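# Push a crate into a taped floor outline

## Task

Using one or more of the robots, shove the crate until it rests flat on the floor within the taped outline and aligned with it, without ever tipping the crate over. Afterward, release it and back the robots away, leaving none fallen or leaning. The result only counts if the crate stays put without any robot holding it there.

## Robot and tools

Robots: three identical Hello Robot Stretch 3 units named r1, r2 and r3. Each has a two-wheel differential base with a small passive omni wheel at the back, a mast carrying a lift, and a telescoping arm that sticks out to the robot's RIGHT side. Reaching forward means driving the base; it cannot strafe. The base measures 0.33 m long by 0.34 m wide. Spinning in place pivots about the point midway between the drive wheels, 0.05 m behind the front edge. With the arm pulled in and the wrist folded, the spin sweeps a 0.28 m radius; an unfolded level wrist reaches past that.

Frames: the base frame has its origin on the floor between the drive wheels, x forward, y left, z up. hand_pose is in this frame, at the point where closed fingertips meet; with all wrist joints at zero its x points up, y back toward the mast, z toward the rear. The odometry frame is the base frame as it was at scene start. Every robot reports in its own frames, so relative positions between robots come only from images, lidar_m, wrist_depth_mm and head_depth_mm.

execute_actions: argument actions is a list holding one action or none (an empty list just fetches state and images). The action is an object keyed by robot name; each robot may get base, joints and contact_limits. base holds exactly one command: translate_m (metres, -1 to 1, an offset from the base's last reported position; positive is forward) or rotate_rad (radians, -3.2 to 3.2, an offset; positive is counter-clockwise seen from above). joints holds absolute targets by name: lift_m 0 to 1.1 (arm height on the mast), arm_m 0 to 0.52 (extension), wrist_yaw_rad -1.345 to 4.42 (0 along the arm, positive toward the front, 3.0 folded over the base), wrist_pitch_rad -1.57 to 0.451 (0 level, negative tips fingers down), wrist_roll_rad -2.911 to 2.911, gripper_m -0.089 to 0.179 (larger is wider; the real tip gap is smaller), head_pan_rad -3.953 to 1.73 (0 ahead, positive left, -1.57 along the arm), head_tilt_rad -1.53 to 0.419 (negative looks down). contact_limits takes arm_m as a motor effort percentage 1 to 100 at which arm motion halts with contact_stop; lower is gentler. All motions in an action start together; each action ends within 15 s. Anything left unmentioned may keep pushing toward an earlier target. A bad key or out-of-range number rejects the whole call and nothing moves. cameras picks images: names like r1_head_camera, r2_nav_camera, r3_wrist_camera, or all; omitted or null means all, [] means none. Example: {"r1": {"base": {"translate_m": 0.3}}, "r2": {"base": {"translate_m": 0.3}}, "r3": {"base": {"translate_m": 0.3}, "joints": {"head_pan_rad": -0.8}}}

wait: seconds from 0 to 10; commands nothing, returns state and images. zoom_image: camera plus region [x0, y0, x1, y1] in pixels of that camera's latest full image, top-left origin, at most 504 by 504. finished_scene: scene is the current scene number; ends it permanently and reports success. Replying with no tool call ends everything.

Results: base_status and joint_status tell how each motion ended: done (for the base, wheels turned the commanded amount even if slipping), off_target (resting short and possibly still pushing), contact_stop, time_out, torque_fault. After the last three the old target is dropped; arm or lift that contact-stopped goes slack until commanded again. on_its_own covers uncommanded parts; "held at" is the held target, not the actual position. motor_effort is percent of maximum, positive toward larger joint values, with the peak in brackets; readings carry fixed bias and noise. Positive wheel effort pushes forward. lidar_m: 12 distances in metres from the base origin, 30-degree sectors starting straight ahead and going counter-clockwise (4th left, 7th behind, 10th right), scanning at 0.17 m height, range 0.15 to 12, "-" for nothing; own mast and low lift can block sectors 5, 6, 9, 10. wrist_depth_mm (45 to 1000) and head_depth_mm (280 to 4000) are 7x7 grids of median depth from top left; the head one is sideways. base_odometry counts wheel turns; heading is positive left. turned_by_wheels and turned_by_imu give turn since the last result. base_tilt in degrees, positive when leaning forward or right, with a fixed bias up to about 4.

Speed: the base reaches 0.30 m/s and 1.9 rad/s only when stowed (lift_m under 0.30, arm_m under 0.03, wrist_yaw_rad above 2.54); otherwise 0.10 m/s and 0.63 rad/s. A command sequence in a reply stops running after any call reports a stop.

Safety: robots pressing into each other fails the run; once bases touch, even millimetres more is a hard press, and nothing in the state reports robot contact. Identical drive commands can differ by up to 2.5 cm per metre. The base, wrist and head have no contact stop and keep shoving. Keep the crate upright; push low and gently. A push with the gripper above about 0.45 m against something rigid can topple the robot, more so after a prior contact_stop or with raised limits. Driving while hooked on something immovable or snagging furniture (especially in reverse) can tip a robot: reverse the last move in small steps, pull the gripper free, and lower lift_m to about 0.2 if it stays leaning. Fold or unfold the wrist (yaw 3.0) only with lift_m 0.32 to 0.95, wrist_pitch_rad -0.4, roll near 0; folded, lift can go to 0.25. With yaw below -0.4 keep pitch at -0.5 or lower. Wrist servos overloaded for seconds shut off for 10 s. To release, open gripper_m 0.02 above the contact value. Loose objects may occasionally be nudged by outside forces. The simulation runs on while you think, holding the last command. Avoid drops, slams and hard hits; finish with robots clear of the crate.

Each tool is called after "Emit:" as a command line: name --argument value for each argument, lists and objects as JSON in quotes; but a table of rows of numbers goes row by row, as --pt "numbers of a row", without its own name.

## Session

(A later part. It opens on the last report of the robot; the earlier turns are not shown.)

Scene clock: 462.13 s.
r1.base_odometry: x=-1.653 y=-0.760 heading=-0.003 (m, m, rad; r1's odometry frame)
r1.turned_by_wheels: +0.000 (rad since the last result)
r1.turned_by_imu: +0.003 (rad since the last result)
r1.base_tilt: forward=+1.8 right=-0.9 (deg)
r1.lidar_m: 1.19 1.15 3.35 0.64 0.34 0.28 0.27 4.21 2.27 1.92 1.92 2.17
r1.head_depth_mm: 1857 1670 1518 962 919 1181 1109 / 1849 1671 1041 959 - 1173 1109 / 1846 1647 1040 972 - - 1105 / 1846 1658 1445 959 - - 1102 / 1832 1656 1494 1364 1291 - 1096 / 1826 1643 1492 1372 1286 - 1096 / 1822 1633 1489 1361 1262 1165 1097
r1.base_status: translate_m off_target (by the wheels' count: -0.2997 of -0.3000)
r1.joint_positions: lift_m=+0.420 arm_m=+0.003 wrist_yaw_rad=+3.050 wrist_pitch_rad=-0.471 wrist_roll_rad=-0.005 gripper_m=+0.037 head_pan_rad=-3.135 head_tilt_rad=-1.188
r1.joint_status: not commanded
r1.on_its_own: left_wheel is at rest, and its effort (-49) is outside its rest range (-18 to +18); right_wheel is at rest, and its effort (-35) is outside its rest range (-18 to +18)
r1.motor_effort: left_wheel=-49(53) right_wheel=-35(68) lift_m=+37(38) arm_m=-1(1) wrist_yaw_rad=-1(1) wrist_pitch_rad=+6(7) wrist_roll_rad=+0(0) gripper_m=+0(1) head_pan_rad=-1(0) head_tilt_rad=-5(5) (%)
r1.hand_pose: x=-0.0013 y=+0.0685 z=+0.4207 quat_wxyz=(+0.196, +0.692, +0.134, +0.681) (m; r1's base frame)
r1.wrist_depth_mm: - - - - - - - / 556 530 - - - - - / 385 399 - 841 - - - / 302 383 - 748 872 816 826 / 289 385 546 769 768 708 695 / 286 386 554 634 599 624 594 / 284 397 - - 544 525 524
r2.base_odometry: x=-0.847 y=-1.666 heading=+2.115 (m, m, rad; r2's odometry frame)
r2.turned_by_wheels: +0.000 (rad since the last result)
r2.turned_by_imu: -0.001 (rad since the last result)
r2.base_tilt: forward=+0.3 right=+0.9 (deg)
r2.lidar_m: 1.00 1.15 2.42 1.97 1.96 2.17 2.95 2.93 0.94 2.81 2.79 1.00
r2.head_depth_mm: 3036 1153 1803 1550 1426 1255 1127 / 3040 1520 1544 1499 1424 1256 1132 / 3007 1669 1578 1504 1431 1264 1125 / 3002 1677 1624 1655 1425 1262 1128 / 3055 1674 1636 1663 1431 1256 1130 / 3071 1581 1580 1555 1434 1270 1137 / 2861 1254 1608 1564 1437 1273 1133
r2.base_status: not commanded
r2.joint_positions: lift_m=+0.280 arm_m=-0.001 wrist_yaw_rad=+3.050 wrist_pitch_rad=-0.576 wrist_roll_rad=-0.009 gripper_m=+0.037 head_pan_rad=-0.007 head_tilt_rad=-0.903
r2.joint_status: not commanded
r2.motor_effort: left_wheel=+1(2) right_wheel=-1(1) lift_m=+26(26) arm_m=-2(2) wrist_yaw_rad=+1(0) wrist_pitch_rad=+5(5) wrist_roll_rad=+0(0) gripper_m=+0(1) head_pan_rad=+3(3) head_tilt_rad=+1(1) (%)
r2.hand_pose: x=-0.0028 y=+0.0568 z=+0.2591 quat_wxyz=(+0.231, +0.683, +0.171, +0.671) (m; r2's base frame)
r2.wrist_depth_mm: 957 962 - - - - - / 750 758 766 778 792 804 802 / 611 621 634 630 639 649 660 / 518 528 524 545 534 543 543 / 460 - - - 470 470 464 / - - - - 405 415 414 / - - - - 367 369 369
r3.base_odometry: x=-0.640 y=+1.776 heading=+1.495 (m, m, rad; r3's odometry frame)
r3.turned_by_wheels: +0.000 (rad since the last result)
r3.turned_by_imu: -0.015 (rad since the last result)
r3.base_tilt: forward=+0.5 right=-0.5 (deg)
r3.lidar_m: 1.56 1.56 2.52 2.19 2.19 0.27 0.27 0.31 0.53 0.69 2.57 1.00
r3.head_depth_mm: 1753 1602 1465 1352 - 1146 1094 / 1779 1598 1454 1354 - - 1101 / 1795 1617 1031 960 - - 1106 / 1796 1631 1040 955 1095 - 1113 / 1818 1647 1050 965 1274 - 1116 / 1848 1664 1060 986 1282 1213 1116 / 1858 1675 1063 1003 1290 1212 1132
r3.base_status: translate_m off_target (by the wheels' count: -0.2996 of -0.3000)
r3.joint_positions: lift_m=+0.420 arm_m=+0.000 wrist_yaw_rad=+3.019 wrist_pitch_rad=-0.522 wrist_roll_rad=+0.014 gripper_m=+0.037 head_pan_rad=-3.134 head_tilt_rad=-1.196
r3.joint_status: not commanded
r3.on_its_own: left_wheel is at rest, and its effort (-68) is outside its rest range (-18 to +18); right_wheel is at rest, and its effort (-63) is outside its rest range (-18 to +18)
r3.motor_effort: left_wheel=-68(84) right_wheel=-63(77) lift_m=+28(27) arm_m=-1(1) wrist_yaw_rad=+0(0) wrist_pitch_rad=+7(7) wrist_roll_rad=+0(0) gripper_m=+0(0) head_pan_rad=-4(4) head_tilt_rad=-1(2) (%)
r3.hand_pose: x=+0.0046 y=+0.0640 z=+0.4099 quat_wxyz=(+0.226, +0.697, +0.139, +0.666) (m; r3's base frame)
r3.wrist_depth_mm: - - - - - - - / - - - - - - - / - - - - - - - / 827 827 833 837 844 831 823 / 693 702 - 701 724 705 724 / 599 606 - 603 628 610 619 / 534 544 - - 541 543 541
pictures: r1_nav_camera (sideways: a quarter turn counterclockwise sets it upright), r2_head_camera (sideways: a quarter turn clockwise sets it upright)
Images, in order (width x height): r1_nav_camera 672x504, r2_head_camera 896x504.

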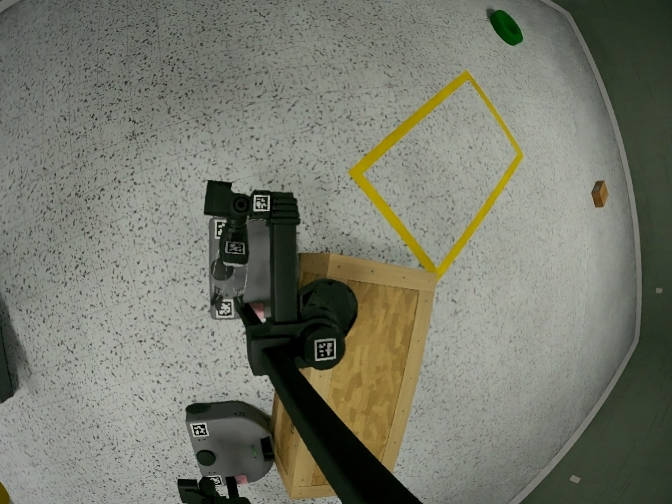

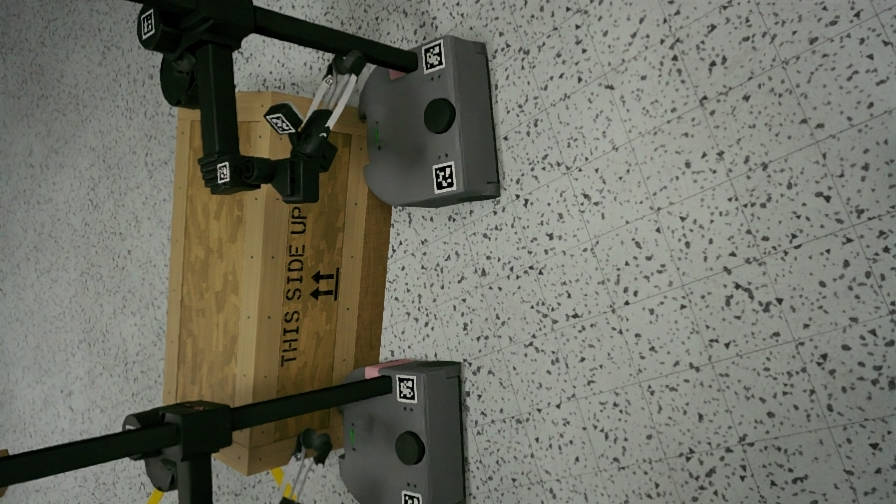

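Emit:
execute_actions --actions '[{"r1":{"base":{"translate_m":0.005}},"r3":{"base":{"translate_m":-0.12}},"r2":{"base":{"translate_m":0.35}}}]' --cameras '["r2_head_camera","r1_nav_camera"]'

Scene clock: 470.40 s.
r1.base_odometry: x=-1.648 y=-0.760 heading=-0.003 (m, m, rad; r1's odometry frame)
r1.turned_by_wheels: +0.000 (rad since the last result)
r1.turned_by_imu: +0.000 (rad since the last result)
r1.base_tilt: forward=+1.8 right=-1.0 (deg)
r1.lidar_m: 3.53 0.83 3.34 0.66 0.34 0.28 0.28 4.24 2.27 1.93 1.92 2.17
r1.head_depth_mm: 1854 1666 1507 965 915 1173 1110 / 1851 1647 1050 963 - 1169 1108 / 1826 1646 1043 970 - - 1106 / 1840 1653 1050 961 - - 1098 / 1824 1649 1491 1375 1286 - 1103 / 1814 1650 1493 1370 1285 - 1101 / 1806 1627 1488 1359 1269 1171 1094
r1.base_status: done
r1.joint_positions: lift_m=+0.420 arm_m=+0.003 wrist_yaw_rad=+3.050 wrist_pitch_rad=-0.471 wrist_roll_rad=-0.005 gripper_m=+0.037 head_pan_rad=-3.135 head_tilt_rad=-1.188
r1.joint_status: not commanded
r1.motor_effort: left_wheel=+0(37) right_wheel=+1(26) lift_m=+37(38) arm_m=-1(1) wrist_yaw_rad=+0(0) wrist_pitch_rad=+6(6) wrist_roll_rad=+0(0) gripper_m=+1(1) head_pan_rad=-1(0) head_tilt_rad=-5(5) (%)
r1.hand_pose: x=-0.0013 y=+0.0685 z=+0.4207 quat_wxyz=(+0.196, +0.692, +0.134, +0.681) (m; r1's base frame)
r1.wrist_depth_mm: - - - - - - - / 559 520 - - - - - / 384 400 - 817 - - - / 299 393 - 740 865 873 808 / 291 395 561 767 746 722 697 / 293 395 557 641 619 613 598 / 292 401 - - 540 532 516
r2.base_odometry: x=-1.028 y=-1.367 heading=+2.115 (m, m, rad; r2's odometry frame)
r2.turned_by_wheels: +0.000 (rad since the last result)
r2.turned_by_imu: +0.002 (rad since the last result)
r2.base_tilt: forward=+0.1 right=+0.9 (deg)
r2.lidar_m: 0.96 0.83 2.55 2.09 2.08 2.31 3.27 1.15 1.15 2.69 2.67 0.67
r2.head_depth_mm: 3040 2364 968 1642 1250 1255 1120 / 3085 2380 1360 990 1263 1262 1127 / 3105 2380 1364 913 1312 1263 1127 / 3064 2405 1366 1435 1431 1259 1136 / 3092 2396 1376 1453 1442 1264 1136 / 3101 2418 1379 1391 1359 1271 1140 / 3116 2421 963 1398 1346 1258 1137
r2.base_status: done
r2.joint_positions: lift_m=+0.280 arm_m=-0.001 wrist_yaw_rad=+3.050 wrist_pitch_rad=-0.576 wrist_roll_rad=-0.009 gripper_m=+0.037 head_pan_rad=-0.007 head_tilt_rad=-0.901
r2.joint_status: not commanded
r2.motor_effort: left_wheel=+2(11) right_wheel=-1(6) lift_m=+26(26) arm_m=-2(2) wrist_yaw_rad=+1(1) wrist_pitch_rad=+5(4) wrist_roll_rad=+1(1) gripper_m=+0(0) head_pan_rad=+4(2) head_tilt_rad=+1(1) (%)
r2.hand_pose: x=-0.0028 y=+0.0568 z=+0.2591 quat_wxyz=(+0.231, +0.683, +0.171, +0.671) (m; r2's base frame)
r2.wrist_depth_mm: 937 947 - - - - - / 763 746 769 766 786 798 699 / 611 619 629 643 643 641 661 / 518 522 527 556 530 540 552 / 464 - - - 470 468 473 / - - - - 404 411 414 / - - - - 367 369 373
r3.base_odometry: x=-0.649 y=+1.657 heading=+1.494 (m, m, rad; r3's odometry frame)
r3.turned_by_wheels: +0.000 (rad since the last result)
r3.turned_by_imu: -0.035 (rad since the last result)
r3.base_tilt: forward=+0.4 right=-0.6 (deg)
r3.lidar_m: 1.61 1.56 2.59 2.20 2.19 0.27 0.27 0.31 0.51 0.68 2.56 0.67
r3.head_depth_mm: 1758 1600 1463 1347 - 1148 1094 / 1770 1611 1454 1355 - - 1100 / 1778 1625 1034 960 - - 1109 / 1801 1637 1043 959 1078 - 1112 / 1824 1653 1044 967 1272 - 1115 / 1847 1667 1057 986 1282 1213 1116 / 1854 1683 1064 995 1287 1208 1137
r3.base_status: translate_m off_target (by the wheels' count: -0.1195 of -0.1200)
r3.joint_positions: lift_m=+0.420 arm_m=+0.000 wrist_yaw_rad=+3.019 wrist_pitch_rad=-0.522 wrist_roll_rad=+0.014 gripper_m=+0.037 head_pan_rad=-3.134 head_tilt_rad=-1.196
r3.joint_status: not commanded
r3.on_its_own: left_wheel is at rest, and its effort (-74) is outside its rest range (-18 to +18); right_wheel is at rest, and its effort (-70) is outside its rest range (-18 to +18)
r3.motor_effort: left_wheel=-74(78) right_wheel=-70(73) lift_m=+27(28) arm_m=-1(1) wrist_yaw_rad=+0(2) wrist_pitch_rad=+7(7) wrist_roll_rad=+0(0) gripper_m=+0(0) head_pan_rad=-3(2) head_tilt_rad=-1(3) (%)
r3.hand_pose: x=+0.0046 y=+0.0640 z=+0.4099 quat_wxyz=(+0.226, +0.697, +0.139, +0.666) (m; r3's base frame)
r3.wrist_depth_mm: - - - - - - - / - - - - - - - / - - - - - - - / 827 829 821 822 829 840 840 / 703 696 - 701 730 706 707 / 604 607 - 608 623 614 613 / 528 543 - - 534 539 541
pictures: r1_nav_camera (sideways: a quarter turn counterclockwise sets it upright), r2_head_camera (sideways: a quarter turn clockwise sets it upright)
Images, in order (width x height): r1_nav_camera 672x504, r2_head_camera 896x504.

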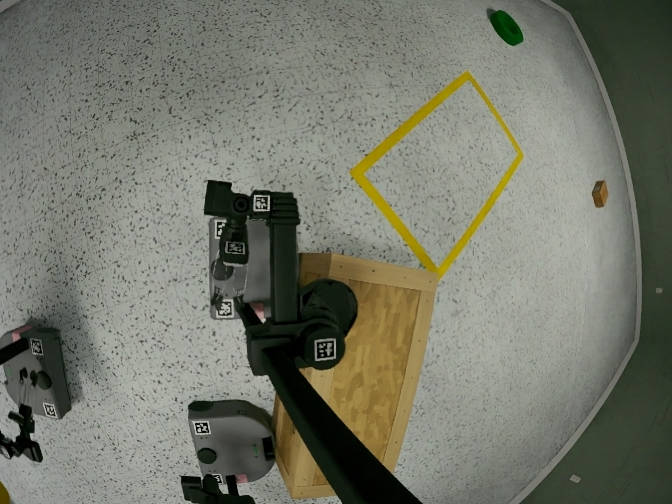

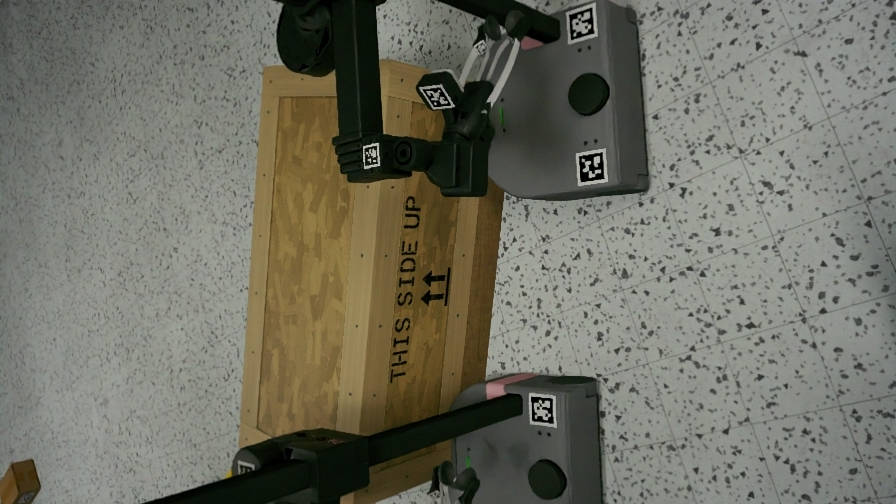

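Emit:
execute_actions --actions '[{"r1":{"base":{"translate_m":0.42},"joints":{"lift_m":0.28}},"r3":{"base":{"translate_m":0.02},"joints":{"lift_m":0.72}},"r2":{"base":{"translate_m":-0.4}}}]' --cameras '[]'

Emit:
execute_actions --actions '[{"r1":{"base":{"rotate_rad":-0.65}},"r3":{"base":{"rotate_rad":0.03}}}]' --cameras '[]'

Emit:
execute_actions --actions '[{"r1":{"base":{"translate_m":-0.39}}}]' --cameras '["r2_head_camera"]'

Emit:
execute_actions --actions '[{"r1":{"base":{"rotate_rad":0.63},"joints":{"lift_m":0.36}}}]' --cameras '["r2_head_camera","r1_nav_camera"]'

Scene clock: 491.00 s.
r1.base_odometry: x=-1.228 y=-0.761 heading=-0.003 (m, m, rad; r1's odometry frame)
r1.turned_by_wheels: +0.000 (rad since the last result)
r1.turned_by_imu: -0.001 (rad since the last result)
r1.base_tilt: forward=+1.9 right=-0.9 (deg)
r1.lidar_m: 3.31 0.81 1.69 2.95 0.84 0.69 0.69 3.95 2.14 1.80 1.79 2.02
r1.head_depth_mm: 1849 1159 1096 1361 1299 1178 1109 / 1853 1152 1108 1365 1299 1171 1109 / 1828 1148 1153 1378 - 1153 1104 / 1825 1145 1193 1370 - - 1107 / 1815 1639 1510 1379 1294 - 1099 / 1820 1636 1501 1361 1278 - 1093 / 1805 1634 1493 1361 1262 1170 1093
r1.base_status: done
r1.joint_positions: lift_m=+0.280 arm_m=+0.003 wrist_yaw_rad=+3.050 wrist_pitch_rad=-0.471 wrist_roll_rad=-0.005 gripper_m=+0.037 head_pan_rad=-3.135 head_tilt_rad=-1.188
r1.joint_status: all done
r1.motor_effort: left_wheel=-1(12) right_wheel=+1(7) lift_m=+21(32) arm_m=-1(0) wrist_yaw_rad=-1(0) wrist_pitch_rad=+7(7) wrist_roll_rad=+0(0) gripper_m=+0(0) head_pan_rad=-2(1) head_tilt_rad=-4(4) (%)
r1.hand_pose: x=-0.0013 y=+0.0685 z=+0.2813 quat_wxyz=(+0.196, +0.692, +0.134, +0.681) (m; r1's base frame)
r1.wrist_depth_mm: 724 - - - - - - / 696 797 - - - - - / 658 629 - 866 834 807 760 / 685 686 - 687 662 640 622 / 607 587 559 561 566 519 516 / 507 510 - - - 459 444 / 454 - - - 407 395 388
r2.base_odometry: x=-0.821 y=-1.709 heading=+2.115 (m, m, rad; r2's odometry frame)
r2.turned_by_wheels: +0.000 (rad since the last result)
r2.turned_by_imu: -0.004 (rad since the last result)
r2.base_tilt: forward=+0.2 right=+0.8 (deg)
r2.lidar_m: 1.03 0.81 2.39 1.95 1.95 2.15 2.91 2.89 0.91 2.82 2.81 1.03
r2.head_depth_mm: 2817 2172 1837 1572 1416 1262 1129 / 2712 1614 1619 1515 1433 1260 1127 / 914 1668 1597 1531 1433 1262 1132 / 3088 1678 1660 1654 1421 1256 1132 / 3117 1678 1703 1660 1430 1268 1131 / 3131 1689 1687 1403 1330 1271 1132 / 3091 1641 1091 1366 1318 1268 1128
r2.base_status: done
r2.joint_positions: lift_m=+0.280 arm_m=-0.001 wrist_yaw_rad=+3.050 wrist_pitch_rad=-0.576 wrist_roll_rad=-0.009 gripper_m=+0.037 head_pan_rad=-0.007 head_tilt_rad=-0.901
r2.joint_status: not commanded
r2.motor_effort: left_wheel=+1(8) right_wheel=-1(8) lift_m=+26(26) arm_m=-3(3) wrist_yaw_rad=+1(1) wrist_pitch_rad=+5(4) wrist_roll_rad=+1(1) gripper_m=+0(1) head_pan_rad=+4(4) head_tilt_rad=+1(1) (%)
r2.hand_pose: x=-0.0028 y=+0.0568 z=+0.2591 quat_wxyz=(+0.231, +0.683, +0.171, +0.671) (m; r2's base frame)
r2.wrist_depth_mm: 942 961 - - - - - / 742 758 766 783 787 811 676 / 611 615 629 632 638 645 654 / 516 527 532 554 538 539 545 / 468 - - - 472 470 475 / - - - - 400 413 412 / - - - - 367 371 372
r3.base_odometry: x=-0.648 y=+1.677 heading=+1.494 (m, m, rad; r3's odometry frame)
r3.turned_by_wheels: +0.000 (rad since the last result)
r3.turned_by_imu: -0.001 (rad since the last result)
r3.base_tilt: forward=+0.4 right=-0.5 (deg)
r3.lidar_m: 1.60 1.54 2.58 2.20 2.20 0.29 0.29 0.33 0.54 2.56 0.59 1.03
r3.head_depth_mm: 1745 1584 1497 - - 1145 1094 / 1763 1604 1512 - - - 1093 / 1772 1614 1049 - - - 1103 / 1799 1641 1034 958 - - 1101 / 1810 1653 1045 975 - 1222 1111 / 1837 1662 1055 988 - 1224 1125 / 1843 1689 1060 1005 - - -
r3.base_status: done
r3.joint_positions: lift_m=+0.720 arm_m=+0.000 wrist_yaw_rad=+3.019 wrist_pitch_rad=-0.522 wrist_roll_rad=+0.014 gripper_m=+0.037 head_pan_rad=-3.134 head_tilt_rad=-1.196
r3.joint_status: all done
r3.motor_effort: left_wheel=+0(63) right_wheel=+0(64) lift_m=+29(29) arm_m=-1(1) wrist_yaw_rad=-1(0) wrist_pitch_rad=+7(7) wrist_roll_rad=+0(0) gripper_m=+0(1) head_pan_rad=-4(4) head_tilt_rad=-2(1) (%)
r3.hand_pose: x=+0.0046 y=+0.0640 z=+0.7098 quat_wxyz=(+0.226, +0.697, +0.139, +0.666) (m; r3's base frame)
r3.wrist_depth_mm: - - - - - - - / - - - - - - - / - - - - - - - / - - - - - - - / - - - - - - - / 947 922 - 936 972 951 947 / 823 824 821 835 825 833 834
pictures: none
No camera images: the call's "cameras" was empty. Leave "cameras" out to get every camera's image.

Scene clock: 492.60 s.
r1.base_odometry: x=-1.228 y=-0.761 heading=-0.653 (m, m, rad; r1's odometry frame)
r1.turned_by_wheels: -0.650 (rad since the last result)
r1.turned_by_imu: -0.651 (rad since the last result)
r1.base_tilt: forward=+1.8 right=-1.0 (deg)
r1.lidar_m: 1.91 2.82 0.81 1.69 2.98 0.72 0.70 0.69 4.94 2.34 1.82 1.79
r1.head_depth_mm: 1828 1668 1318 1376 1304 1174 1113 / 1854 1639 1316 1333 1296 1177 1111 / 1840 1183 1329 1364 - 1149 1112 / 1819 1141 1343 1378 - - 1101 / 1825 1141 1228 1373 1304 - 1102 / 1834 1141 1118 1359 1278 - 1095 / 1802 1138 1068 1327 1255 1176 1095
r1.base_status: done
r1.joint_positions: lift_m=+0.280 arm_m=+0.003 wrist_yaw_rad=+3.050 wrist_pitch_rad=-0.471 wrist_roll_rad=-0.005 gripper_m=+0.037 head_pan_rad=-3.135 head_tilt_rad=-1.188
r1.joint_status: not commanded
r1.motor_effort: left_wheel=+4(13) right_wheel=-2(9) lift_m=+21(21) arm_m=-1(1) wrist_yaw_rad=+0(0) wrist_pitch_rad=+6(6) wrist_roll_rad=+0(0) gripper_m=+0(0) head_pan_rad=-1(1) head_tilt_rad=-5(5) (%)
r1.hand_pose: x=-0.0013 y=+0.0685 z=+0.2813 quat_wxyz=(+0.196, +0.692, +0.134, +0.681) (m; r1's base frame)
r1.wrist_depth_mm: - - - - - 837 - / - - - - 881 763 - / 975 938 - 865 830 793 775 / 731 716 - 694 641 657 628 / 592 597 575 561 558 530 516 / 502 515 - - - 455 448 / 439 - - - 403 401 388
r2.base_odometry: x=-0.821 y=-1.709 heading=+2.115 (m, m, rad; r2's odometry frame)
r2.turned_by_wheels: +0.000 (rad since the last result)
r2.turned_by_imu: +0.000 (rad since the last result)
r2.base_tilt: forward=+0.2 right=+0.9 (deg)
r2.lidar_m: 1.03 0.74 2.39 1.96 1.95 2.15 2.91 2.88 0.91 2.83 2.81 1.03
r2.head_depth_mm: 2775 2146 1837 1583 1427 1266 1126 / 2709 1602 1631 1517 1434 1264 1128 / 914 1671 1598 1525 1432 1263 1131 / 3071 1671 1663 1658 1435 1267 1130 / 3109 1686 1705 1665 1415 1258 1139 / 3087 1683 1674 1058 1264 1271 1135 / 3104 2401 893 1088 1303 1268 1130
r2.base_status: not commanded
r2.joint_positions: lift_m=+0.280 arm_m=-0.001 wrist_yaw_rad=+3.050 wrist_pitch_rad=-0.576 wrist_roll_rad=-0.009 gripper_m=+0.037 head_pan_rad=-0.007 head_tilt_rad=-0.901
r2.joint_status: not commanded
r2.motor_effort: left_wheel=+2(2) right_wheel=+0(1) lift_m=+26(27) arm_m=-2(2) wrist_yaw_rad=+1(1) wrist_pitch_rad=+5(5) wrist_roll_rad=+1(1) gripper_m=-1(0) head_pan_rad=+5(2) head_tilt_rad=+1(1) (%)
r2.hand_pose: x=-0.0028 y=+0.0568 z=+0.2591 quat_wxyz=(+0.231, +0.683, +0.171, +0.671) (m; r2's base frame)
r2.wrist_depth_mm: 933 951 - - - - - / 754 756 775 782 790 805 742 / 604 624 627 638 642 641 628 / 523 521 528 550 534 548 541 / 463 - - - 475 464 472 / - - - - 406 414 415 / - - - - 367 368 372
r3.base_odometry: x=-0.648 y=+1.677 heading=+1.524 (m, m, rad; r3's odometry frame)
r3.turned_by_wheels: +0.030 (rad since the last result)
r3.turned_by_imu: +0.029 (rad since the last result)
r3.base_tilt: forward=+0.4 right=-0.6 (deg)
r3.lidar_m: 1.56 1.54 2.54 2.20 2.20 0.29 0.29 0.34 0.56 2.56 0.61 1.03
r3.head_depth_mm: 1747 1596 1486 - - 1148 1093 / 1774 1608 1515 - - - 1089 / 1776 1629 1051 - - - 1104 / 1800 1642 1039 959 - - 1108 / 1817 1657 1046 977 - 1222 1113 / 1828 1667 1058 995 - 1225 1123 / 1859 1678 1064 1012 - - -
r3.base_status: done
r3.joint_positions: lift_m=+0.720 arm_m=+0.000 wrist_yaw_rad=+3.019 wrist_pitch_rad=-0.522 wrist_roll_rad=+0.014 gripper_m=+0.037 head_pan_rad=-3.134 head_tilt_rad=-1.196
r3.joint_status: not commanded
r3.motor_effort: left_wheel=-2(5) right_wheel=+3(7) lift_m=+29(29) arm_m=-1(1) wrist_yaw_rad=+1(1) wrist_pitch_rad=+7(7) wrist_roll_rad=+0(0) gripper_m=-2(1) head_pan_rad=-3(4) head_tilt_rad=+0(1) (%)
r3.hand_pose: x=+0.0046 y=+0.0640 z=+0.7098 quat_wxyz=(+0.226, +0.697, +0.139, +0.666) (m; r3's base frame)
r3.wrist_depth_mm: - - - - - - - / - - - - - - - / - - - - - - - / - - - - - - - / - - - - - - - / 924 937 - 945 996 939 949 / 830 821 811 832 828 831 817
pictures: none
No camera images: the call's "cameras" was empty. Leave "cameras" out to get every camera's image.

Scene clock: 495.63 s.
r1.base_odometry: x=-1.538 y=-0.525 heading=-0.653 (m, m, rad; r1's odometry frame)
r1.turned_by_wheels: +0.000 (rad since the last result)
r1.turned_by_imu: +0.001 (rad since the last result)
r1.base_tilt: forward=+1.9 right=-1.0 (deg)
r1.lidar_m: 2.25 1.04 1.03 3.43 0.58 0.46 0.35 0.34 0.36 2.72 2.15 2.11
r1.head_depth_mm: 1841 1660 1513 1392 1137 1172 1112 / 1841 1653 1490 1196 1127 1172 1105 / 1826 1659 1047 1163 - 1152 1111 / 1832 1649 1041 991 - - 1099 / 1816 1638 1034 977 1257 - 1106 / 1831 1643 1033 955 1157 - 1100 / 1823 1632 1025 949 1041 1169 1094
r1.base_status: done
r1.joint_positions: lift_m=+0.280 arm_m=+0.003 wrist_yaw_rad=+3.050 wrist_pitch_rad=-0.471 wrist_roll_rad=-0.005 gripper_m=+0.037 head_pan_rad=-3.135 head_tilt_rad=-1.188
r1.joint_status: not commanded
r1.motor_effort: left_wheel=+3(10) right_wheel=-2(10) lift_m=+21(21) arm_m=+0(1) wrist_yaw_rad=+0(0) wrist_pitch_rad=+7(6) wrist_roll_rad=+0(0) gripper_m=-1(0) head_pan_rad=-1(2) head_tilt_rad=-4(5) (%)
r1.hand_pose: x=-0.0013 y=+0.0685 z=+0.2813 quat_wxyz=(+0.196, +0.692, +0.134, +0.681) (m; r1's base frame)
r1.wrist_depth_mm: - - - - - - 951 / - - - - - - 814 / 954 567 - 840 854 808 755 / 453 434 - 672 670 639 625 / 365 367 406 555 575 532 512 / 319 356 - - - 452 441 / 344 - - - 395 394 393
r2.base_odometry: x=-0.821 y=-1.709 heading=+2.115 (m, m, rad; r2's odometry frame)
r2.turned_by_wheels: +0.000 (rad since the last result)
r2.turned_by_imu: +0.000 (rad since the last result)
r2.base_tilt: forward=+0.2 right=+0.9 (deg)
r2.lidar_m: 1.01 1.48 2.39 1.96 1.95 2.15 2.90 2.89 0.91 2.81 2.80 1.03
r2.head_depth_mm: 2810 2139 1846 1573 1419 1265 1127 / 2710 1617 1614 1504 1427 1261 1128 / 912 1673 1602 1522 1431 1262 1132 / 3082 1612 1355 1555 1426 1262 1128 / 2881 1642 1572 1484 1435 1266 1129 / 3114 1693 1364 1589 1439 1274 1138 / 3162 2412 1909 1662 1444 1279 1134
r2.base_status: not commanded
r2.joint_positions: lift_m=+0.280 arm_m=-0.001 wrist_yaw_rad=+3.050 wrist_pitch_rad=-0.576 wrist_roll_rad=-0.009 gripper_m=+0.037 head_pan_rad=-0.007 head_tilt_rad=-0.901
r2.joint_status: not commanded
r2.motor_effort: left_wheel=+2(3) right_wheel=-1(1) lift_m=+26(27) arm_m=-2(2) wrist_yaw_rad=+1(1) wrist_pitch_rad=+5(5) wrist_roll_rad=+1(0) gripper_m=+1(0) head_pan_rad=+3(3) head_tilt_rad=+0(0) (%)
r2.hand_pose: x=-0.0028 y=+0.0568 z=+0.2591 quat_wxyz=(+0.231, +0.683, +0.171, +0.671) (m; r2's base frame)
r2.wrist_depth_mm: 951 937 - - - - - / 739 754 775 774 793 802 817 / 609 619 637 622 640 650 661 / 521 518 529 554 542 542 554 / 467 - - - 477 471 473 / - - - - 400 416 418 / - - - - 366 369 370
r3.base_odometry: x=-0.648 y=+1.677 heading=+1.524 (m, m, rad; r3's odometry frame)
r3.turned_by_wheels: +0.000 (rad since the last result)
r3.turned_by_imu: +0.000 (rad since the last result)
r3.base_tilt: forward=+0.4 right=-0.6 (deg)
r3.lidar_m: 1.56 1.54 2.54 2.20 2.20 0.29 0.29 0.34 0.56 0.30 2.56 1.03
r3.head_depth_mm: 1751 1600 1490 - - 1149 1092 / 1778 1606 1520 - - - 1094 / 1783 1624 1057 - - - 1100 / 1795 1629 1039 960 - - 1106 / 1824 1651 1049 975 - 1191 1114 / 1836 1670 1057 992 - 1073 1123 / 1867 1672 1063 1012 - - -
r3.base_status: not commanded
r3.joint_positions: lift_m=+0.720 arm_m=+0.000 wrist_yaw_rad=+3.019 wrist_pitch_rad=-0.522 wrist_roll_rad=+0.014 gripper_m=+0.037 head_pan_rad=-3.134 head_tilt_rad=-1.196
r3.joint_status: not commanded
r3.motor_effort: left_wheel=-2(2) right_wheel=+3(4) lift_m=+29(29) arm_m=-1(1) wrist_yaw_rad=+0(0) wrist_pitch_rad=+7(6) wrist_roll_rad=+0(0) gripper_m=+0(0) head_pan_rad=-3(4) head_tilt_rad=-2(1) (%)
r3.hand_pose: x=+0.0046 y=+0.0640 z=+0.7098 quat_wxyz=(+0.226, +0.697, +0.139, +0.666) (m; r3's base frame)
r3.wrist_depth_mm: - - - - - - - / - - - - - - - / - - - - - - - / - - - - - - - / - - - - - - - / 927 927 - 935 973 944 946 / 818 826 819 839 834 836 833
pictures: r2_head_camera (sideways: a quarter turn clockwise sets it upright)
Images, in order (width x height): r2_head_camera 896x504.

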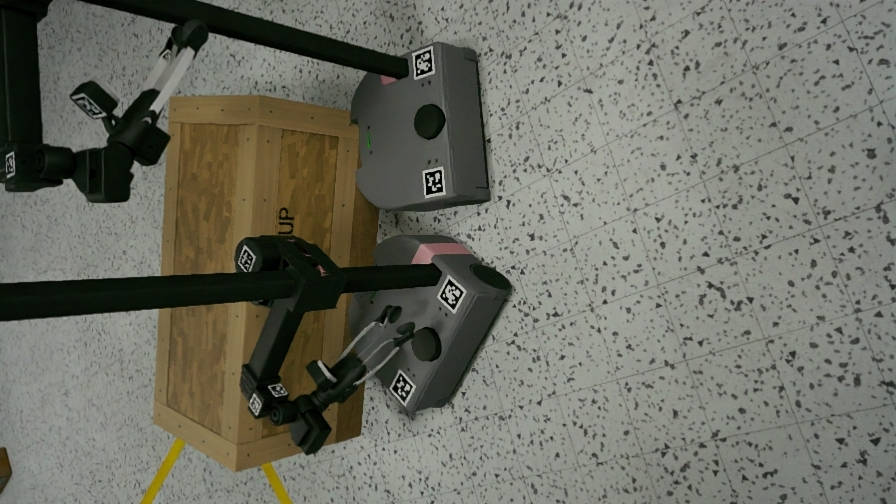

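Scene clock: 497.33 s.
r1.base_odometry: x=-1.538 y=-0.525 heading=-0.023 (m, m, rad; r1's odometry frame)
r1.turned_by_wheels: +0.630 (rad since the last result)
r1.turned_by_imu: +0.631 (rad since the last result)
r1.base_tilt: forward=+1.9 right=-1.1 (deg)
r1.lidar_m: 1.03 1.79 3.17 0.44 0.42 0.35 0.34 0.38 2.52 2.12 2.11 2.35
r1.head_depth_mm: 1845 1663 1052 962 1104 1032 1109 / 1847 1658 1050 959 1234 1155 1104 / 1835 1652 1041 966 - 1144 1103 / 1834 1649 1040 973 - - 1107 / 1814 1653 1041 977 1280 - 1101 / 1817 1639 1041 983 1272 - 1095 / 1812 1637 1475 1349 1259 1175 1094
r1.base_status: done
r1.joint_positions: lift_m=+0.360 arm_m=+0.003 wrist_yaw_rad=+3.050 wrist_pitch_rad=-0.471 wrist_roll_rad=-0.005 gripper_m=+0.037 head_pan_rad=-3.135 head_tilt_rad=-1.188
r1.joint_status: all done
r1.motor_effort: left_wheel=-2(11) right_wheel=+2(8) lift_m=+39(41) arm_m=-1(1) wrist_yaw_rad=+0(0) wrist_pitch_rad=+7(6) wrist_roll_rad=+0(0) gripper_m=+0(0) head_pan_rad=-1(1) head_tilt_rad=-5(5) (%)
r1.hand_pose: x=-0.0013 y=+0.0685 z=+0.3606 quat_wxyz=(+0.196, +0.692, +0.134, +0.681) (m; r1's base frame)
r1.wrist_depth_mm: - - - - - - - / 378 464 - - - - - / 360 498 - 700 993 981 917 / 363 503 - 545 795 777 719 / 363 493 642 488 647 632 617 / 361 495 583 564 536 546 536 / 359 460 - - 482 471 468
r2.base_odometry: x=-0.821 y=-1.709 heading=+2.115 (m, m, rad; r2's odometry frame)
r2.turned_by_wheels: +0.000 (rad since the last result)
r2.turned_by_imu: +0.000 (rad since the last result)
r2.base_tilt: forward=+0.2 right=+0.9 (deg)
r2.lidar_m: 1.03 1.48 2.39 1.96 1.94 2.15 2.90 2.88 0.91 2.82 2.80 1.04
r2.head_depth_mm: 2788 2156 1825 1582 1419 1255 1130 / 2749 1618 1625 1506 1430 1260 1131 / 913 1668 1611 1535 1433 1272 1127 / 3092 1669 1632 1584 1437 1261 1128 / 2857 1242 1594 1520 1442 1271 1133 / 3091 1687 1607 1555 1434 1272 1137 / 3142 2424 1873 1662 1428 1276 1134
r2.base_status: not commanded
r2.joint_positions: lift_m=+0.280 arm_m=-0.001 wrist_yaw_rad=+3.050 wrist_pitch_rad=-0.576 wrist_roll_rad=-0.009 gripper_m=+0.037 head_pan_rad=-0.007 head_tilt_rad=-0.901
r2.joint_status: not commanded
r2.motor_effort: left_wheel=+2(2) right_wheel=-1(1) lift_m=+25(26) arm_m=-3(2) wrist_yaw_rad=+1(0) wrist_pitch_rad=+5(5) wrist_roll_rad=+1(1) gripper_m=+1(0) head_pan_rad=+4(3) head_tilt_rad=+0(1) (%)
r2.hand_pose: x=-0.0028 y=+0.0568 z=+0.2591 quat_wxyz=(+0.231, +0.683, +0.171, +0.671) (m; r2's base frame)
r2.wrist_depth_mm: 952 953 - - - - - / 758 759 771 764 783 786 823 / 623 619 625 632 648 653 647 / 517 523 532 553 535 539 549 / 461 - - - 472 466 470 / - - - - 407 415 417 / - - - - 364 370 370
r3.base_odometry: x=-0.648 y=+1.677 heading=+1.524 (m, m, rad; r3's odometry frame)
r3.turned_by_wheels: +0.000 (rad since the last result)
r3.turned_by_imu: +0.000 (rad since the last result)
r3.base_tilt: forward=+0.4 right=-0.6 (deg)
r3.lidar_m: 1.56 1.54 2.54 2.20 2.20 0.29 0.29 0.34 0.33 0.44 2.56 1.03
r3.head_depth_mm: 1751 1590 1498 - - 1149 1095 / 1768 1597 1512 - - - 1096 / 1788 1616 1050 - - - 1105 / 1794 1641 1039 956 - - 1108 / 1815 1652 1047 976 - 1219 1113 / 1843 1668 1055 993 - 1087 1122 / 1863 1686 1067 1008 - - -
r3.base_status: not commanded
r3.joint_positions: lift_m=+0.720 arm_m=+0.000 wrist_yaw_rad=+3.019 wrist_pitch_rad=-0.522 wrist_roll_rad=+0.014 gripper_m=+0.037 head_pan_rad=-3.134 head_tilt_rad=-1.196
r3.joint_status: not commanded
r3.motor_effort: left_wheel=-3(2) right_wheel=+3(4) lift_m=+29(29) arm_m=-1(1) wrist_yaw_rad=-1(0) wrist_pitch_rad=+7(7) wrist_roll_rad=+0(0) gripper_m=+0(0) head_pan_rad=-5(4) head_tilt_rad=-1(1) (%)
r3.hand_pose: x=+0.0046 y=+0.0640 z=+0.7098 quat_wxyz=(+0.226, +0.697, +0.139, +0.666) (m; r3's base frame)
r3.wrist_depth_mm: - - - - - - - / - - - - - - - / - - - - - - - / - - - - - - - / - - - - - - - / 938 930 - 938 965 929 936 / 824 825 815 823 829 837 849
pictures: r1_nav_camera (sideways: a quarter turn counterclockwise sets it upright), r2_head_camera (sideways: a quarter turn clockwise sets it upright)
Images, in order (width x height): r1_nav_camera 672x504, r2_head_camera 896x504.

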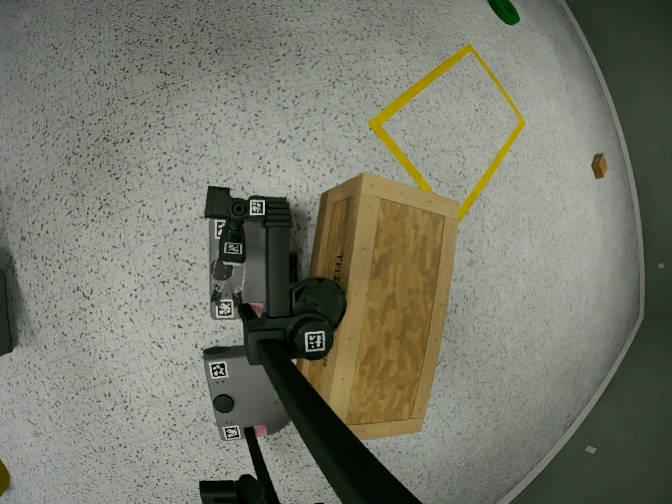

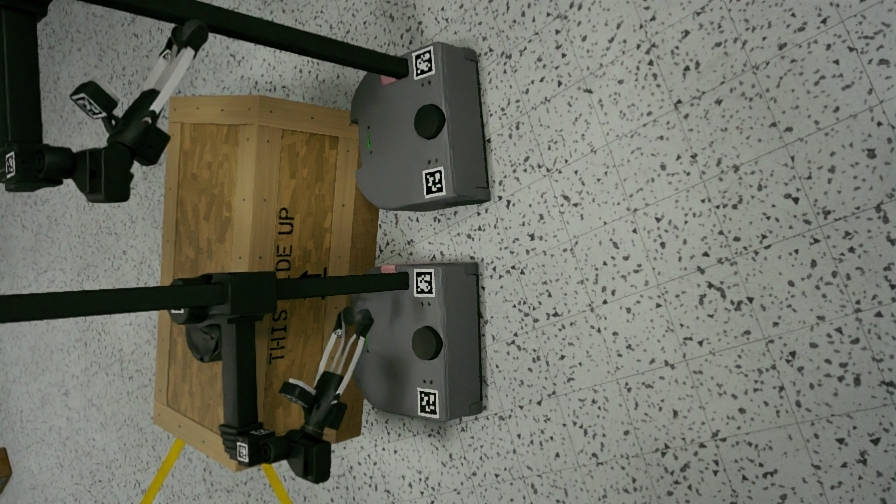

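Emit:
execute_actions --actions '[{"r1":{"base":{"translate_m":-0.045}}}]' --cameras '[]'

Emit:
execute_actions --actions '[{"r1":{"base":{"translate_m":-0.25}},"r3":{"base":{"translate_m":-0.25}},"r2":{"base":{"translate_m":0.25}}}]' --cameras '["r2_head_camera","r1_nav_camera"]'

Scene clock: 509.80 s.
r1.base_odometry: x=-1.583 y=-0.524 heading=-0.023 (m, m, rad; r1's odometry frame)
r1.turned_by_wheels: +0.000 (rad since the last result)
r1.turned_by_imu: +0.000 (rad since the last result)
r1.base_tilt: forward=+1.9 right=-1.0 (deg)
r1.lidar_m: 1.08 1.82 3.14 0.45 0.37 0.30 0.30 0.33 2.53 2.13 2.12 2.37
r1.head_depth_mm: 1843 1672 1049 955 947 1029 1090 / 1843 1666 1041 961 1059 1152 1105 / 1841 1661 1045 957 - 1149 1103 / 1816 1658 1045 958 - - 1101 / 1835 1635 1037 961 1263 - 1099 / 1814 1639 1041 966 1268 - 1099 / 1821 1629 1485 1356 1269 1173 1093
r1.base_status: done
r1.joint_positions: lift_m=+0.360 arm_m=+0.003 wrist_yaw_rad=+3.050 wrist_pitch_rad=-0.471 wrist_roll_rad=-0.005 gripper_m=+0.037 head_pan_rad=-3.135 head_tilt_rad=-1.188
r1.joint_status: not commanded
r1.motor_effort: left_wheel=-2(10) right_wheel=+3(2) lift_m=+39(39) arm_m=+0(1) wrist_yaw_rad=+1(1) wrist_pitch_rad=+6(6) wrist_roll_rad=+0(0) gripper_m=+0(0) head_pan_rad=-1(1) head_tilt_rad=-5(5) (%)
r1.hand_pose: x=-0.0013 y=+0.0685 z=+0.3606 quat_wxyz=(+0.196, +0.692, +0.134, +0.681) (m; r1's base frame)
r1.wrist_depth_mm: - - - - - - - / 343 407 - - - - - / 314 423 - 685 - 988 936 / 314 430 - 547 771 782 755 / 315 431 614 491 646 634 621 / 313 426 569 557 538 540 532 / 310 406 - - 473 469 463
r2.base_odometry: x=-0.821 y=-1.709 heading=+2.115 (m, m, rad; r2's odometry frame)
r2.turned_by_wheels: +0.000 (rad since the last result)
r2.turned_by_imu: -0.001 (rad since the last result)
r2.base_tilt: forward=+0.2 right=+0.9 (deg)
r2.lidar_m: 1.03 1.47 2.39 1.96 1.95 2.14 2.90 2.89 0.91 2.82 2.80 1.03
r2.head_depth_mm: 2835 2171 1822 1574 1423 1262 1117 / 2735 1612 1620 1500 1425 1266 1124 / 913 1658 1609 1525 1429 1261 1126 / 3067 1683 1619 1578 1434 1267 1129 / 2858 1272 1607 1549 1434 1264 1128 / 3115 1688 1608 1556 1437 1275 1132 / 3115 2432 1864 1662 1430 1274 1132
r2.base_status: not commanded
r2.joint_positions: lift_m=+0.280 arm_m=-0.001 wrist_yaw_rad=+3.050 wrist_pitch_rad=-0.576 wrist_roll_rad=-0.009 gripper_m=+0.037 head_pan_rad=-0.007 head_tilt_rad=-0.901
r2.joint_status: not commanded
r2.motor_effort: left_wheel=+2(2) right_wheel=-1(0) lift_m=+26(26) arm_m=-3(2) wrist_yaw_rad=+1(0) wrist_pitch_rad=+5(5) wrist_roll_rad=+1(1) gripper_m=+1(0) head_pan_rad=+3(3) head_tilt_rad=+0(0) (%)
r2.hand_pose: x=-0.0028 y=+0.0568 z=+0.2591 quat_wxyz=(+0.231, +0.683, +0.171, +0.671) (m; r2's base frame)
r2.wrist_depth_mm: 964 972 - - - - - / 755 750 762 770 798 795 809 / 610 617 633 630 644 643 642 / 519 515 529 546 538 539 553 / 461 - - - 474 473 470 / - - - - 404 408 410 / - - - - 366 373 371
r3.base_odometry: x=-0.648 y=+1.677 heading=+1.524 (m, m, rad; r3's odometry frame)
r3.turned_by_wheels: +0.000 (rad since the last result)
r3.turned_by_imu: -0.001 (rad since the last result)
r3.base_tilt: forward=+0.4 right=-0.6 (deg)
r3.lidar_m: 1.56 1.54 2.54 2.20 2.20 0.29 0.29 0.34 0.34 0.44 2.55 1.03
r3.head_depth_mm: 1755 1584 1502 - - 1149 1093 / 1771 1600 1511 - - - 1092 / 1794 1623 1053 - - - 1107 / 1799 1638 1041 958 - - 1108 / 1816 1650 1047 978 - 1222 1108 / 1837 1664 1057 994 - 1082 1123 / 1859 1667 1062 994 - - -
r3.base_status: not commanded
r3.joint_positions: lift_m=+0.720 arm_m=+0.000 wrist_yaw_rad=+3.019 wrist_pitch_rad=-0.522 wrist_roll_rad=+0.014 gripper_m=+0.037 head_pan_rad=-3.134 head_tilt_rad=-1.196
r3.joint_status: not commanded
r3.motor_effort: left_wheel=-2(2) right_wheel=+3(3) lift_m=+29(29) arm_m=-1(1) wrist_yaw_rad=+1(0) wrist_pitch_rad=+7(7) wrist_roll_rad=+0(0) gripper_m=-2(1) head_pan_rad=-3(3) head_tilt_rad=-1(1) (%)
r3.hand_pose: x=+0.0046 y=+0.0640 z=+0.7098 quat_wxyz=(+0.226, +0.697, +0.139, +0.666) (m; r3's base frame)
r3.wrist_depth_mm: - - - - - - - / - - - - - - - / - - - - - - - / - - - - - - - / - - - - - - - / 922 945 - 956 963 943 936 / 828 814 815 826 832 829 828
pictures: none
No camera images: the call's "cameras" was empty. Leave "cameras" out to get every camera's image.

Scene clock: 514.00 s.
r1.base_odometry: x=-1.833 y=-0.518 heading=-0.022 (m, m, rad; r1's odometry frame)
r1.turned_by_wheels: +0.000 (rad since the last result)
r1.turned_by_imu: -0.001 (rad since the last result)
r1.base_tilt: forward=+1.9 right=-1.0 (deg)
r1.lidar_m: 1.07 2.03 3.06 0.43 0.34 0.28 0.28 0.30 2.64 2.21 2.20 2.46
r1.head_depth_mm: 1861 1679 1515 960 917 1027 1090 / 1837 1660 1045 963 973 1133 1095 / 1846 1657 1050 963 - 1148 1102 / 1837 1644 1036 959 - - 1103 / 1837 1649 1037 956 1160 - 1102 / 1816 1627 1028 960 1245 - 1097 / 1817 1622 1485 1351 1263 1171 1097
r1.base_status: translate_m off_target (by the wheels' count: -0.2496 of -0.2500)
r1.joint_positions: lift_m=+0.360 arm_m=+0.003 wrist_yaw_rad=+3.050 wrist_pitch_rad=-0.471 wrist_roll_rad=-0.005 gripper_m=+0.037 head_pan_rad=-3.135 head_tilt_rad=-1.190
r1.joint_status: not commanded
r1.on_its_own: left_wheel is at rest, and its effort (-58) is outside its rest range (-18 to +18); right_wheel is at rest, and its effort (-63) is outside its rest range (-18 to +18)
r1.motor_effort: left_wheel=-58(100) right_wheel=-63(73) lift_m=+38(39) arm_m=-1(1) wrist_yaw_rad=+0(1) wrist_pitch_rad=+7(6) wrist_roll_rad=+0(0) gripper_m=+0(0) head_pan_rad=-1(0) head_tilt_rad=-4(4) (%)
r1.hand_pose: x=-0.0014 y=+0.0685 z=+0.3607 quat_wxyz=(+0.196, +0.692, +0.134, +0.681) (m; r1's base frame)
r1.wrist_depth_mm: - - - - - - - / 348 368 - - - - - / 286 387 - 709 987 960 907 / 289 393 - 545 767 777 746 / 288 395 557 476 647 636 622 / 289 393 561 534 538 541 527 / 287 370 - - 480 461 464
r2.base_odometry: x=-0.950 y=-1.495 heading=+2.115 (m, m, rad; r2's odometry frame)
r2.turned_by_wheels: +0.000 (rad since the last result)
r2.turned_by_imu: +0.001 (rad since the last result)
r2.base_tilt: forward=+0.2 right=+1.0 (deg)
r2.lidar_m: 1.01 1.45 2.49 2.04 2.03 2.25 3.15 1.09 1.05 2.73 2.72 1.02
r2.head_depth_mm: 2715 1184 1850 1600 1430 1258 1129 / 2730 1608 1570 1516 1428 1265 1126 / 908 1632 1584 1506 1435 1261 1130 / 3018 1670 1588 1586 1424 1267 1134 / 2853 1257 1584 1553 1439 1263 1138 / 3072 1681 1600 1562 1443 1270 1139 / 3131 2398 1865 1668 1443 1270 1134
r2.base_status: done
r2.joint_positions: lift_m=+0.280 arm_m=-0.001 wrist_yaw_rad=+3.050 wrist_pitch_rad=-0.576 wrist_roll_rad=-0.009 gripper_m=+0.037 head_pan_rad=-0.007 head_tilt_rad=-0.901
r2.joint_status: not commanded
r2.motor_effort: left_wheel=+1(13) right_wheel=-1(7) lift_m=+26(26) arm_m=-2(2) wrist_yaw_rad=+0(0) wrist_pitch_rad=+5(5) wrist_roll_rad=+1(1) gripper_m=+1(0) head_pan_rad=+3(3) head_tilt_rad=+1(1) (%)
r2.hand_pose: x=-0.0028 y=+0.0568 z=+0.2591 quat_wxyz=(+0.231, +0.683, +0.171, +0.671) (m; r2's base frame)
r2.wrist_depth_mm: 958 962 - - - - - / 733 755 751 769 779 805 817 / 610 615 622 635 645 648 657 / 518 522 531 551 536 541 552 / 458 - - - 468 470 470 / - - - - 402 409 416 / - - - - 366 369 372
r3.base_odometry: x=-0.660 y=+1.428 heading=+1.523 (m, m, rad; r3's odometry frame)
r3.turned_by_wheels: -0.001 (rad since the last result)
r3.turned_by_imu: -0.035 (rad since the last result)
r3.base_tilt: forward=+0.4 right=-0.6 (deg)
r3.lidar_m: 1.79 1.77 2.52 2.14 2.13 0.27 0.27 0.31 0.34 0.43 2.62 1.01
r3.head_depth_mm: 1746 1599 1492 - - 1143 1093 / 1767 1611 1523 - - - 1093 / 1790 1623 1513 - - - 1097 / 1812 1648 1038 957 - - 1107 / 1820 1648 1046 963 - 1224 1113 / 1836 1666 1057 980 - 1088 1119 / 1872 1681 1071 985 - - -
r3.base_status: translate_m off_target (by the wheels' count: -0.2497 of -0.2500)
r3.joint_positions: lift_m=+0.720 arm_m=+0.000 wrist_yaw_rad=+3.019 wrist_pitch_rad=-0.523 wrist_roll_rad=+0.014 gripper_m=+0.037 head_pan_rad=-3.135 head_tilt_rad=-1.195
r3.joint_status: not commanded
r3.on_its_own: left_wheel is at rest, and its effort (-67) is outside its rest range (-18 to +18); right_wheel is at rest, and its effort (-26) is outside its rest range (-18 to +18)
r3.motor_effort: left_wheel=-67(92) right_wheel=-26(88) lift_m=+27(29) arm_m=-1(1) wrist_yaw_rad=+0(0) wrist_pitch_rad=+7(7) wrist_roll_rad=+0(0) gripper_m=-1(0) head_pan_rad=-3(3) head_tilt_rad=-1(2) (%)
r3.hand_pose: x=+0.0046 y=+0.0639 z=+0.7098 quat_wxyz=(+0.226, +0.697, +0.139, +0.666) (m; r3's base frame)
r3.wrist_depth_mm: - - - - - - - / - - - - - - - / - - - - - - - / - - - - - - - / - - - - - - - / 927 936 - 946 954 953 959 / 827 822 820 824 826 846 831
pictures: r1_nav_camera (sideways: a quarter turn counterclockwise sets it upright), r2_head_camera (sideways: a quarter turn clockwise sets it upright)
Images, in order (width x height): r1_nav_camera 672x504, r2_head_camera 896x504.

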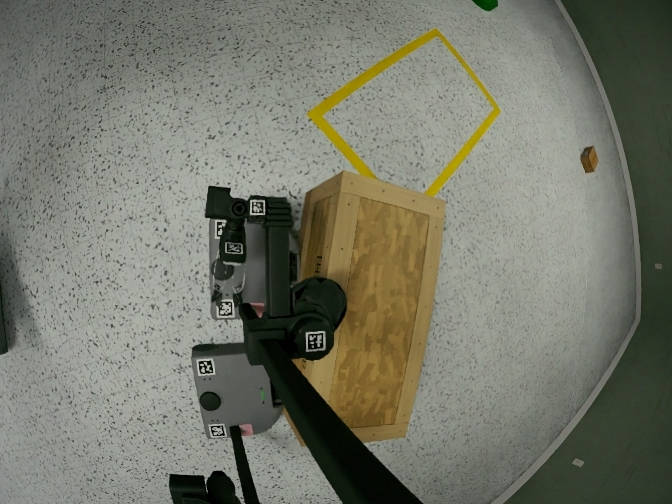

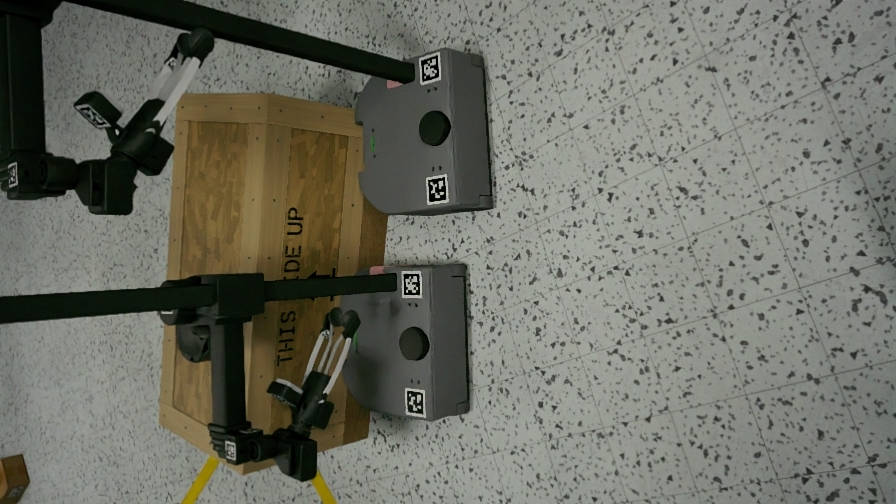

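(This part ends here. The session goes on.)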